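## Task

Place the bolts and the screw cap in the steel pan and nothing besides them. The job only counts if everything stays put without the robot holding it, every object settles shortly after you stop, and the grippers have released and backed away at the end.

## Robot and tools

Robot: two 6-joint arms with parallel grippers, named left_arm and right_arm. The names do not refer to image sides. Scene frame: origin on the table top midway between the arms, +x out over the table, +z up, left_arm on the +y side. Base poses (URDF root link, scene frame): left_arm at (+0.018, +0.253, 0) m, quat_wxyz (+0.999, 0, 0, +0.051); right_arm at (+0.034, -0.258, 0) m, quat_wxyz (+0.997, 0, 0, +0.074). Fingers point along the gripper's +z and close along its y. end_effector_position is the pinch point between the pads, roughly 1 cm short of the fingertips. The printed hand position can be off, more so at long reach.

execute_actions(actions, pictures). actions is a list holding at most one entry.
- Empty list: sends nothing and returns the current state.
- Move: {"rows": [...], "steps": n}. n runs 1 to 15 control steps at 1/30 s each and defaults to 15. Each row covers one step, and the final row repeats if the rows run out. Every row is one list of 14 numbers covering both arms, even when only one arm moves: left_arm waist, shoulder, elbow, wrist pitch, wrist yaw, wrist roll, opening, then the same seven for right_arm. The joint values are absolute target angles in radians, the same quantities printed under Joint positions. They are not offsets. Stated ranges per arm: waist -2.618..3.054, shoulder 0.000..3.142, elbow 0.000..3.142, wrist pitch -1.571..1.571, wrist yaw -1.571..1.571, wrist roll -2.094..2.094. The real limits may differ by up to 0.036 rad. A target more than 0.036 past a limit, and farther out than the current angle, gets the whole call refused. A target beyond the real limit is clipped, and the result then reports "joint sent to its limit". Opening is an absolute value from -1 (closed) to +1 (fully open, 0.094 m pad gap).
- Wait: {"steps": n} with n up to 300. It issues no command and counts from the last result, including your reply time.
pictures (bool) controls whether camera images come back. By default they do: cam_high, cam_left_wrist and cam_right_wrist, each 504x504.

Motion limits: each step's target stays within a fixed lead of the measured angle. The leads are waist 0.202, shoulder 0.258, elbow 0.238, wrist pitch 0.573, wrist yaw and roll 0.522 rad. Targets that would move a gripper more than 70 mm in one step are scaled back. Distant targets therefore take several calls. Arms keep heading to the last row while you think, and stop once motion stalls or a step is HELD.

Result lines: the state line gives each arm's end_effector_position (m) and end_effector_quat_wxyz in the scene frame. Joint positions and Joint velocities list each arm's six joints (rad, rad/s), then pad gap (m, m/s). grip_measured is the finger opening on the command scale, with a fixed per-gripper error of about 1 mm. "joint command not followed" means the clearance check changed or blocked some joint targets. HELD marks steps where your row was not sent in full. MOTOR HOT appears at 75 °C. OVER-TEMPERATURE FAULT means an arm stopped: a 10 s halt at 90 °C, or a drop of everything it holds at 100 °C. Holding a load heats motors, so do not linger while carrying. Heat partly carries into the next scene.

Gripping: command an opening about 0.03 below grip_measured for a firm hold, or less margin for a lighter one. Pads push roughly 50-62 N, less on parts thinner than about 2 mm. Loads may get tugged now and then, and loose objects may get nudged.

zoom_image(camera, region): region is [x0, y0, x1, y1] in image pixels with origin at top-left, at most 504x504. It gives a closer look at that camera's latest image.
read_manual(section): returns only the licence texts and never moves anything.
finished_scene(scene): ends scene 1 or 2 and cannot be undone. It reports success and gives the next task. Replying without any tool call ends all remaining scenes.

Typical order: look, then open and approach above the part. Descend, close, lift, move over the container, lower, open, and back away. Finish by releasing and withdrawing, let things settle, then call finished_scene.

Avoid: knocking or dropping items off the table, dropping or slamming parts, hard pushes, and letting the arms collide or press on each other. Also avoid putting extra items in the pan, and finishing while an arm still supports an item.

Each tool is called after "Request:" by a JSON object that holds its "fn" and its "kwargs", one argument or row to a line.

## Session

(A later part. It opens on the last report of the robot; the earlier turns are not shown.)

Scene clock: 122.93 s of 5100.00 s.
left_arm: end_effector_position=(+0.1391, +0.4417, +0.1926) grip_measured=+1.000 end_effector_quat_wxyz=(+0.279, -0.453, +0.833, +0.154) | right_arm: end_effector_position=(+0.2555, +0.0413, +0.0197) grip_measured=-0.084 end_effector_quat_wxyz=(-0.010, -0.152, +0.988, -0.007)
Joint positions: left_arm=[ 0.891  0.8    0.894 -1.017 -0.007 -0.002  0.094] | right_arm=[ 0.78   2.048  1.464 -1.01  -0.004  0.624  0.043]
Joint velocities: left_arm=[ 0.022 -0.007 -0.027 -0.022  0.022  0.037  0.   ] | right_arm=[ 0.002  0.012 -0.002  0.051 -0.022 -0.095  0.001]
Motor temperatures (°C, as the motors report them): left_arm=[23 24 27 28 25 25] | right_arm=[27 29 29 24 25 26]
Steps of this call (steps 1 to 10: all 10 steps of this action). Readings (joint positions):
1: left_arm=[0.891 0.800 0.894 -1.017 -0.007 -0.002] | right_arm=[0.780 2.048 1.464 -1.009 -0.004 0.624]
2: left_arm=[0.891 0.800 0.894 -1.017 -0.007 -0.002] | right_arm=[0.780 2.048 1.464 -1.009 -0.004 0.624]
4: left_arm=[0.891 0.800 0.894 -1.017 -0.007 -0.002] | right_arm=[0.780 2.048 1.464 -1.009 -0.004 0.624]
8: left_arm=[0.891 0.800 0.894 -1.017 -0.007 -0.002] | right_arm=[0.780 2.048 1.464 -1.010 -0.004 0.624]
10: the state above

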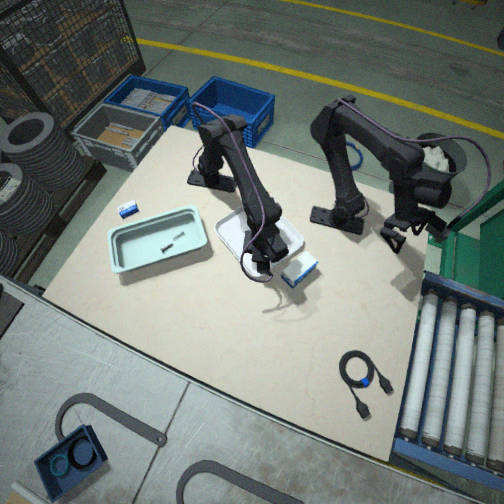

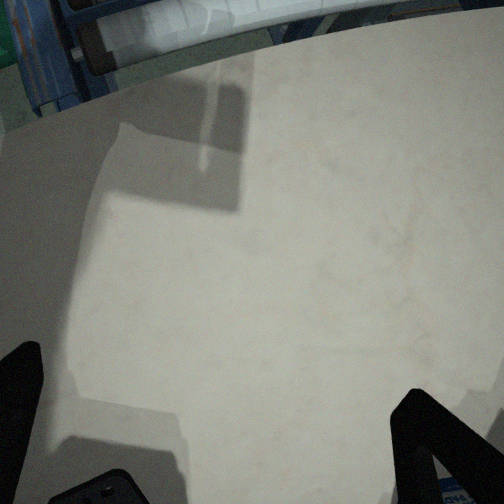

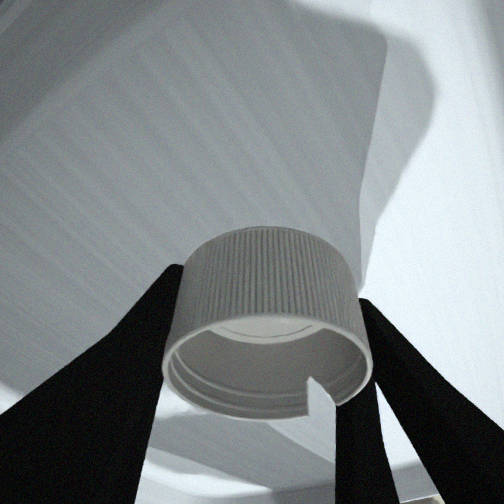

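Request:
{"fn": "execute_actions", "kwargs": {
  "actions": [
    {"rows":[[0.9,0.8,0.9,-1.0,0,0,1,0.79,1.88,1.76,-1.42,0,0.65,-0.13]],"steps":13}
  ],
  "pictures": false
}}

Request:
{"fn": "execute_actions", "kwargs": {
  "actions": [
    {"rows":[[0.9,0.8,0.9,-1.0,0,0,1,-0.39,1.89,1.77,-1.42,0,0.65,-0.13]]}
  ],
  "pictures": false
}}

Request:
{"fn": "execute_actions", "kwargs": {
  "actions": [
    {"steps":12}
  ]
}}

Scene clock: 128.10 s of 5100.00 s.
left_arm: end_effector_position=(+0.1391, +0.4417, +0.1926) grip_measured=+1.000 end_effector_quat_wxyz=(+0.279, -0.453, +0.833, +0.154) | right_arm: end_effector_position=(+0.2534, +0.0385, +0.1571) grip_measured=-0.084 end_effector_quat_wxyz=(+0.033, -0.143, +0.989, +0.035)
Joint positions: left_arm=[ 0.891  0.8    0.894 -1.017 -0.007 -0.002  0.094] | right_arm=[ 0.78   1.861  1.751 -1.365 -0.004  0.641  0.043]
Joint velocities: left_arm=[-0.032 -0.007 -0.007 -0.022  0.037 -0.022  0.   ] | right_arm=[ 0.002 -0.017  0.002 -0.359 -0.022  0.051 -0.001]
Motor temperatures (°C, as the motors report them): left_arm=[23 24 27 28 25 25] | right_arm=[27 29 29 24 25 26]
Steps of this call (steps 1 to 15: the robot went on to your last target; steps 16 to 90: nothing new was sent; then 1.73 s passed at rest; steps 91 to 103: all 13 steps of this action). Readings (joint positions):
91: left_arm=[0.891 0.800 0.894 -1.017 -0.007 -0.002] | right_arm=[0.780 2.046 1.482 -1.044 -0.004 0.625]
92: left_arm=[0.891 0.800 0.894 -1.017 -0.007 -0.002] | right_arm=[0.780 2.042 1.508 -1.094 -0.004 0.627]
94: left_arm=[0.891 0.800 0.894 -1.017 -0.007 -0.002] | right_arm=[0.780 2.017 1.576 -1.174 -0.004 0.630]
98: left_arm=[0.891 0.800 0.894 -1.017 -0.007 -0.002] | right_arm=[0.780 1.929 1.710 -1.288 -0.004 0.637]
103: the state above

Scene clock: 128.60 s of 5100.00 s.
left_arm: end_effector_position=(+0.1391, +0.4417, +0.1926) grip_measured=+1.000 end_effector_quat_wxyz=(+0.279, -0.453, +0.833, +0.154) | right_arm: end_effector_position=(+0.3988, -0.2576, +0.1402) grip_measured=-0.084 end_effector_quat_wxyz=(+0.011, +0.318, +0.948, +0.008)
Joint positions: left_arm=[ 0.891  0.8    0.894 -1.017 -0.007 -0.002  0.094] | right_arm=[-0.153  1.909  1.751 -1.387 -0.008  0.643  0.043]
Joint velocities: left_arm=[-0.002  0.002  0.002  0.051 -0.007  0.007  0.   ] | right_arm=[-2.015 -0.007 -0.012  0.007  0.081  0.007 -0.   ]
Motor temperatures (°C, as the motors report them): left_arm=[23 24 27 28 25 25] | right_arm=[27 29 29 24 25 26]
Steps of this call (steps 1 to 15: all 15 steps of this action). Readings (joint positions):
1: left_arm=[0.891 0.800 0.894 -1.017 -0.007 -0.002] | right_arm=[0.762 1.864 1.751 -1.376 -0.015 0.642]
2: left_arm=[0.891 0.800 0.894 -1.017 -0.007 -0.002] | right_arm=[0.728 1.870 1.751 -1.384 -0.022 0.642]
4: left_arm=[0.891 0.800 0.894 -1.017 -0.007 -0.002] | right_arm=[0.616 1.885 1.751 -1.387 -0.023 0.642]
8: left_arm=[0.891 0.800 0.894 -1.017 -0.007 -0.002] | right_arm=[0.344 1.907 1.751 -1.387 -0.017 0.642]
15: the state above

Scene clock: 129.00 s of 5100.00 s.
left_arm: end_effector_position=(+0.1391, +0.4417, +0.1926) grip_measured=+1.000 end_effector_quat_wxyz=(+0.279, -0.453, +0.833, +0.154) | right_arm: end_effector_position=(+0.3833, -0.3454, +0.1401) grip_measured=-0.084 end_effector_quat_wxyz=(+0.004, +0.430, +0.903, -0.002)
Joint positions: left_arm=[ 0.891  0.8    0.894 -1.017 -0.007 -0.002  0.094] | right_arm=[-0.392  1.909  1.751 -1.407  0.006  0.646  0.043]
Joint velocities: left_arm=[ 0.002 -0.002  0.007 -0.081  0.022 -0.081  0.   ] | right_arm=[ 0.164 -0.007 -0.007  0.022 -0.139 -0.051  0.001]
Motor temperatures (°C, as the motors report them): left_arm=[23 24 27 28 25 25] | right_arm=[27 29 29 24 25 26]
Steps of this call (steps 1 to 12: the robot went on to your last target). Readings (joint positions):
1: left_arm=[0.891 0.800 0.894 -1.017 -0.007 -0.002] | right_arm=[-0.225 1.909 1.751 -1.387 -0.008 0.643]
2: left_arm=[0.891 0.800 0.894 -1.017 -0.007 -0.002] | right_arm=[-0.295 1.909 1.751 -1.387 -0.007 0.643]
4: left_arm=[0.891 0.800 0.894 -1.017 -0.007 -0.002] | right_arm=[-0.402 1.909 1.751 -1.388 0.006 0.644]
8: left_arm=[0.891 0.800 0.894 -1.017 -0.007 -0.002] | right_arm=[-0.434 1.909 1.751 -1.401 0.017 0.646]
12: the state above

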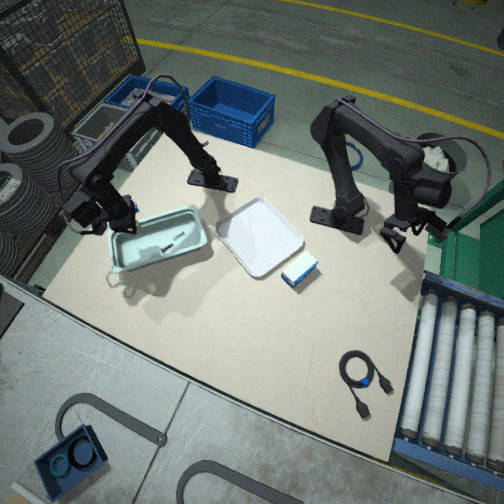

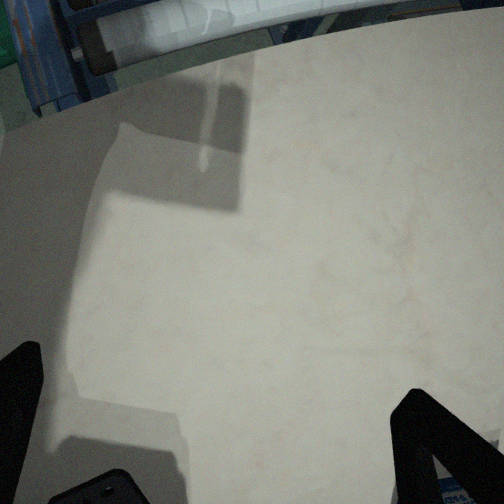

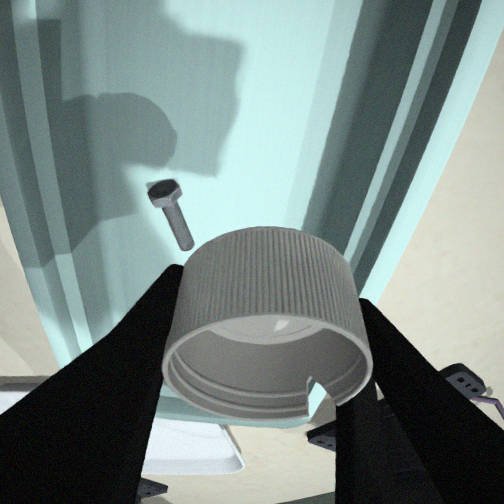

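Request:
{"fn": "execute_actions", "kwargs": {
  "actions": [
    {"rows":[[0.9,0.8,0.9,-1.0,0,0,1,-0.33,1.98,1.78,-1.33,0,0.7,-0.13]],"steps":10}
  ],
  "pictures": false
}}

Request:
{"fn": "execute_actions", "kwargs": {
  "actions": [
    {"rows":[[0.9,0.8,0.9,-1.0,0,0,1,-0.33,2.03,1.59,-1.11,0,0.7,-0.13]]}
  ]
}}

Scene clock: 134.10 s of 5100.00 s.
left_arm: end_effector_position=(+0.1391, +0.4417, +0.1926) grip_measured=+1.000 end_effector_quat_wxyz=(+0.279, -0.453, +0.833, +0.154) | right_arm: end_effector_position=(+0.4057, -0.3242, +0.1106) grip_measured=-0.084 end_effector_quat_wxyz=(-0.006, +0.420, +0.908, -0.001)
Joint positions: left_arm=[ 0.891  0.8    0.894 -1.017 -0.007 -0.002  0.094] | right_arm=[-0.327  1.997  1.757 -1.344 -0.     0.688  0.043]
Joint velocities: left_arm=[ 0.017  0.012 -0.002  0.037 -0.051  0.037  0.   ] | right_arm=[-0.012 -0.022 -0.017 -0.066 -0.081  0.051 -0.   ]
Motor temperatures (°C, as the motors report them): left_arm=[23 24 27 28 25 25] | right_arm=[27 30 30 24 25 26]
Steps of this call (steps 1 to 30: the robot went on to your last target; steps 31 to 90: nothing new was sent; then 1.77 s passed at rest; steps 91 to 100: all 10 steps of this action). Readings (joint positions):
91: left_arm=[0.891 0.800 0.894 -1.017 -0.007 -0.002] | right_arm=[-0.382 1.915 1.752 -1.407 0.004 0.654]
92: left_arm=[0.891 0.800 0.894 -1.017 -0.007 -0.002] | right_arm=[-0.374 1.924 1.756 -1.397 0.004 0.662]
94: left_arm=[0.891 0.800 0.894 -1.017 -0.007 -0.002] | right_arm=[-0.351 1.952 1.757 -1.373 0.004 0.673]
98: left_arm=[0.891 0.800 0.894 -1.017 -0.007 -0.002] | right_arm=[-0.327 1.995 1.757 -1.349 -0.000 0.685]
100: the state above

Scene clock: 134.60 s of 5100.00 s.
left_arm: end_effector_position=(+0.1391, +0.4417, +0.1926) grip_measured=+1.000 end_effector_quat_wxyz=(+0.279, -0.453, +0.833, +0.154) | right_arm: end_effector_position=(+0.4104, -0.3250, +0.0472) grip_measured=-0.084 end_effector_quat_wxyz=(-0.011, +0.422, +0.907, -0.003)
Joint positions: left_arm=[ 0.891  0.8    0.894 -1.017 -0.007 -0.002  0.094] | right_arm=[-0.327  2.055  1.588 -1.128 -0.     0.693  0.043]
Joint velocities: left_arm=[-0.012  0.002  0.012 -0.037 -0.007 -0.051  0.   ] | right_arm=[-0.002 -0.017  0.002  0.066 -0.051 -0.037 -0.   ]
Motor temperatures (°C, as the motors report them): left_arm=[23 24 27 28 25 25] | right_arm=[27 30 30 24 25 26]
Steps of this call (steps 1 to 15: all 15 steps of this action). Readings (joint positions):
1: left_arm=[0.891 0.800 0.894 -1.017 -0.007 -0.002] | right_arm=[-0.327 1.993 1.730 -1.307 -0.000 0.689]
2: left_arm=[0.891 0.800 0.894 -1.017 -0.007 -0.002] | right_arm=[-0.327 1.988 1.693 -1.261 -0.000 0.690]
4: left_arm=[0.891 0.800 0.894 -1.017 -0.007 -0.002] | right_arm=[-0.327 2.004 1.634 -1.209 -0.000 0.691]
8: left_arm=[0.891 0.800 0.894 -1.017 -0.007 -0.002] | right_arm=[-0.327 2.054 1.590 -1.162 -0.000 0.693]
15: the state above

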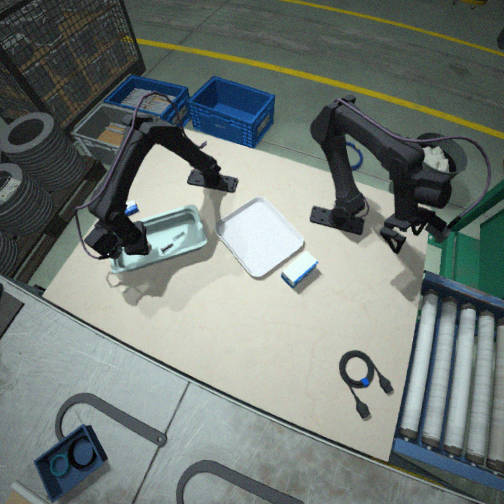

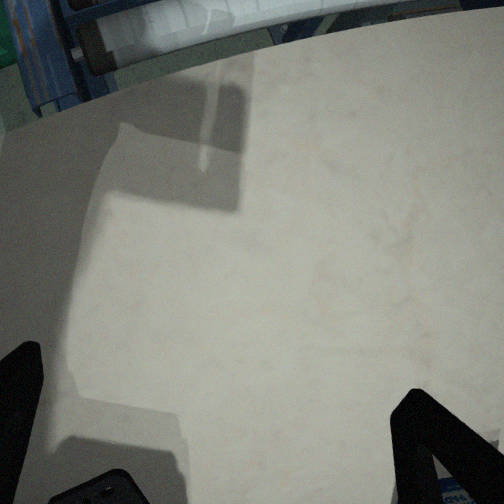

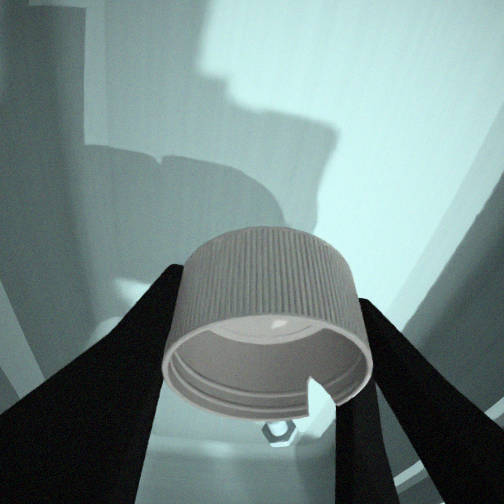

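Request:
{"fn": "execute_actions", "kwargs": {
  "actions": [
    {"rows":[[0.9,0.8,0.9,-1.0,0,0,1,-0.33,2.07,1.55,-1.06,0,0.7,-0.13]],"steps":10}
  ],
  "pictures": false
}}

Request:
{"fn": "execute_actions", "kwargs": {
  "actions": [
    {"rows":[[0.9,0.8,0.9,-1.0,0,0,1,-0.33,2.07,1.55,-1.06,0,0.7,0.15]],"steps":6}
  ],
  "pictures": false
}}

Request:
{"fn": "execute_actions", "kwargs": {
  "actions": [
    {"rows":[[0.9,0.8,0.9,-1.0,0,0,1,-0.33,1.85,1.8,-1.45,0,0.7,0.15]]}
  ]
}}

Scene clock: 140.70 s of 5100.00 s.
left_arm: end_effector_position=(+0.1391, +0.4417, +0.1926) grip_measured=+1.000 end_effector_quat_wxyz=(+0.279, -0.453, +0.833, +0.154) | right_arm: end_effector_position=(+0.4132, -0.3255, +0.0341) grip_measured=-0.084 end_effector_quat_wxyz=(-0.008, +0.422, +0.906, -0.002)
Joint positions: left_arm=[ 0.891  0.8    0.894 -1.017 -0.007 -0.002  0.094] | right_arm=[-0.327  2.073  1.562 -1.077 -0.     0.694  0.043]
Joint velocities: left_arm=[-0.002  0.002 -0.007  0.022  0.037 -0.022  0.   ] | right_arm=[-0.032  0.007  0.007 -0.037 -0.051 -0.007  0.   ]
Motor temperatures (°C, as the motors report them): left_arm=[23 24 27 28 25 25] | right_arm=[27 30 30 24 25 26]
Steps of this call (steps 1 to 15: the robot went on to your last target; steps 16 to 90: nothing new was sent; then 2.77 s passed at rest; steps 91 to 100: all 10 steps of this action). Readings (joint positions):
91: left_arm=[0.891 0.800 0.894 -1.017 -0.007 -0.002] | right_arm=[-0.327 2.055 1.584 -1.113 -0.000 0.694]
92: left_arm=[0.891 0.800 0.894 -1.017 -0.007 -0.002] | right_arm=[-0.327 2.055 1.579 -1.103 -0.000 0.694]
94: left_arm=[0.891 0.800 0.894 -1.017 -0.007 -0.002] | right_arm=[-0.327 2.061 1.570 -1.090 -0.000 0.694]
98: left_arm=[0.891 0.800 0.894 -1.017 -0.007 -0.002] | right_arm=[-0.327 2.072 1.562 -1.079 -0.000 0.694]
100: the state above

Scene clock: 140.90 s of 5100.00 s.
left_arm: end_effector_position=(+0.1391, +0.4417, +0.1926) grip_measured=+1.000 end_effector_quat_wxyz=(+0.279, -0.453, +0.833, +0.154) | right_arm: end_effector_position=(+0.4146, -0.3258, +0.0340) grip_measured=+0.148 end_effector_quat_wxyz=(-0.006, +0.422, +0.906, -0.001)
Joint positions: left_arm=[ 0.891  0.8    0.894 -1.017 -0.007 -0.002  0.094] | right_arm=[-0.327  2.073  1.562 -1.071 -0.     0.694  0.054]
Joint velocities: left_arm=[-0.007 -0.012 -0.002  0.081 -0.037  0.037  0.   ] | right_arm=[ 0.002 -0.002  0.007  0.022 -0.066 -0.066  0.   ]
Motor temperatures (°C, as the motors report them): left_arm=[23 24 27 28 25 25] | right_arm=[27 30 30 24 25 26]
Steps of this call (steps 1 to 6: all 6 steps of this action). Readings (joint positions):
1: left_arm=[0.891 0.800 0.894 -1.017 -0.007 -0.002] | right_arm=[-0.327 2.073 1.562 -1.075 -0.000 0.694]
2: left_arm=[0.891 0.800 0.894 -1.017 -0.007 -0.002] | right_arm=[-0.327 2.073 1.562 -1.074 -0.000 0.694]
4: left_arm=[0.891 0.800 0.894 -1.017 -0.007 -0.002] | right_arm=[-0.327 2.073 1.562 -1.072 -0.000 0.694]
6: the state above

Scene clock: 141.40 s of 5100.00 s.
left_arm: end_effector_position=(+0.1391, +0.4417, +0.1926) grip_measured=+1.000 end_effector_quat_wxyz=(+0.279, -0.453, +0.833, +0.154) | right_arm: end_effector_position=(+0.3921, -0.3218, +0.1771) grip_measured=+0.148 end_effector_quat_wxyz=(+0.057, +0.422, +0.905, +0.015)
Joint positions: left_arm=[ 0.891  0.8    0.894 -1.017 -0.007 -0.002  0.094] | right_arm=[-0.327  1.832  1.792 -1.414 -0.     0.694  0.054]
Joint velocities: left_arm=[ 0.007  0.002 -0.012 -0.037  0.007 -0.007  0.   ] | right_arm=[ 0.002  0.129 -0.007 -0.344 -0.051 -0.037 -0.   ]
Motor temperatures (°C, as the motors report them): left_arm=[23 24 27 28 25 25] | right_arm=[27 30 30 24 25 26]
Steps of this call (steps 1 to 15: all 15 steps of this action). Readings (joint positions):
1: left_arm=[0.891 0.800 0.894 -1.017 -0.007 -0.002] | right_arm=[-0.327 2.070 1.575 -1.096 -0.000 0.694]
2: left_arm=[0.891 0.800 0.894 -1.017 -0.007 -0.002] | right_arm=[-0.327 2.063 1.593 -1.134 -0.000 0.694]
4: left_arm=[0.891 0.800 0.894 -1.017 -0.007 -0.002] | right_arm=[-0.327 2.029 1.637 -1.198 -0.000 0.694]
8: left_arm=[0.891 0.800 0.894 -1.017 -0.007 -0.002] | right_arm=[-0.327 1.919 1.738 -1.312 -0.000 0.694]
15: the state above

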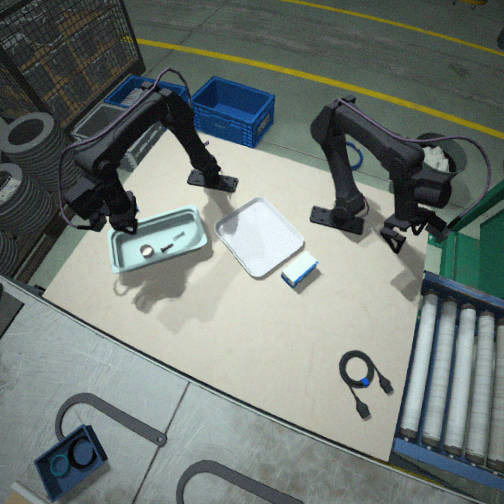

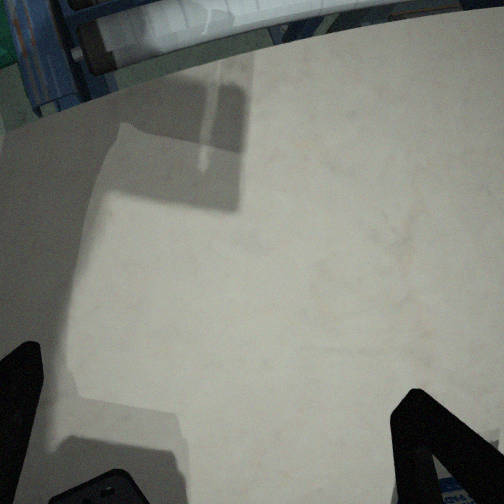

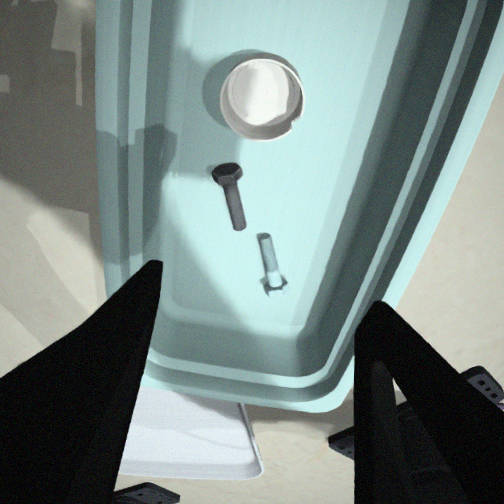

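Request:
{"fn": "execute_actions", "kwargs": {
  "actions": [
    {"rows":[[0.9,0.8,0.9,-1.0,0,0,1,-0.33,1.0,1.2,-1.4,0,0.7,0.15]]}
  ],
  "pictures": false
}}

Request:
{"fn": "execute_actions", "kwargs": {
  "actions": [
    {"steps":20}
  ],
  "pictures": false
}}

Request:
{"fn": "finished_scene", "kwargs": {
  "scene": 1
}}

Scene clock: 146.00 s of 5100.00 s.
left_arm: end_effector_position=(+0.1391, +0.4417, +0.1926) grip_measured=+1.000 end_effector_quat_wxyz=(+0.279, -0.453, +0.833, +0.154) | right_arm: end_effector_position=(+0.2186, -0.2905, +0.2214) grip_measured=+0.149 end_effector_quat_wxyz=(+0.186, +0.415, +0.889, +0.049)
Joint positions: left_arm=[ 0.891  0.8    0.894 -1.017 -0.007 -0.002  0.094] | right_arm=[-0.327  0.966  1.202 -1.42  -0.     0.695  0.054]
Joint velocities: left_arm=[ 0.002  0.007 -0.027 -0.022  0.037  0.022  0.   ] | right_arm=[-0.012  0.203 -0.017 -0.007  0.066 -0.051 -0.001]
Motor temperatures (°C, as the motors report them): left_arm=[23 24 27 28 25 25] | right_arm=[27 30 30 24 25 26]
Steps of this call (steps 1 to 30: the robot went on to your last target; steps 31 to 90: nothing new was sent; then 1.10 s passed at rest; steps 91 to 105: all 15 steps of this action). Readings (joint positions):
91: left_arm=[0.891 0.800 0.894 -1.017 -0.007 -0.002] | right_arm=[-0.327 1.818 1.741 -1.399 -0.000 0.694]
92: left_arm=[0.891 0.800 0.894 -1.017 -0.007 -0.002] | right_arm=[-0.327 1.757 1.651 -1.365 -0.000 0.694]
94: left_arm=[0.891 0.800 0.894 -1.017 -0.007 -0.002] | right_arm=[-0.327 1.605 1.472 -1.367 -0.000 0.694]
98: left_arm=[0.891 0.800 0.894 -1.017 -0.007 -0.002] | right_arm=[-0.327 1.259 1.215 -1.408 -0.000 0.694]
105: the state above

Scene clock: 146.67 s of 5100.00 s.
left_arm: end_effector_position=(+0.1391, +0.4417, +0.1926) grip_measured=+1.000 end_effector_quat_wxyz=(+0.279, -0.453, +0.833, +0.154) | right_arm: end_effector_position=(+0.2236, -0.2914, +0.2171) grip_measured=+0.149 end_effector_quat_wxyz=(+0.176, +0.416, +0.891, +0.047)
Joint positions: left_arm=[ 0.891  0.8    0.894 -1.017 -0.007 -0.002  0.094] | right_arm=[-0.327  0.996  1.202 -1.411 -0.     0.695  0.054]
Joint velocities: left_arm=[-0.022  0.002  0.007 -0.037 -0.081  0.007  0.   ] | right_arm=[-0.007 -0.012 -0.022 -0.022 -0.037  0.007 -0.   ]
Motor temperatures (°C, as the motors report them): left_arm=[23 24 27 28 25 25] | right_arm=[27 30 30 24 25 26]
Steps of this call (steps 1 to 20: the robot went on to your last target). Readings (joint positions):
1: left_arm=[0.891 0.800 0.894 -1.017 -0.007 -0.002] | right_arm=[-0.327 0.974 1.202 -1.419 -0.000 0.695]
2: left_arm=[0.891 0.800 0.894 -1.017 -0.007 -0.002] | right_arm=[-0.327 0.982 1.202 -1.417 -0.000 0.695]
4: left_arm=[0.891 0.800 0.894 -1.017 -0.007 -0.002] | right_arm=[-0.327 0.993 1.202 -1.413 -0.000 0.695]
8: left_arm=[0.891 0.800 0.894 -1.017 -0.007 -0.002] | right_arm=[-0.327 0.996 1.202 -1.411 -0.000 0.695]
20: the state above

The scene is finished: the task was done.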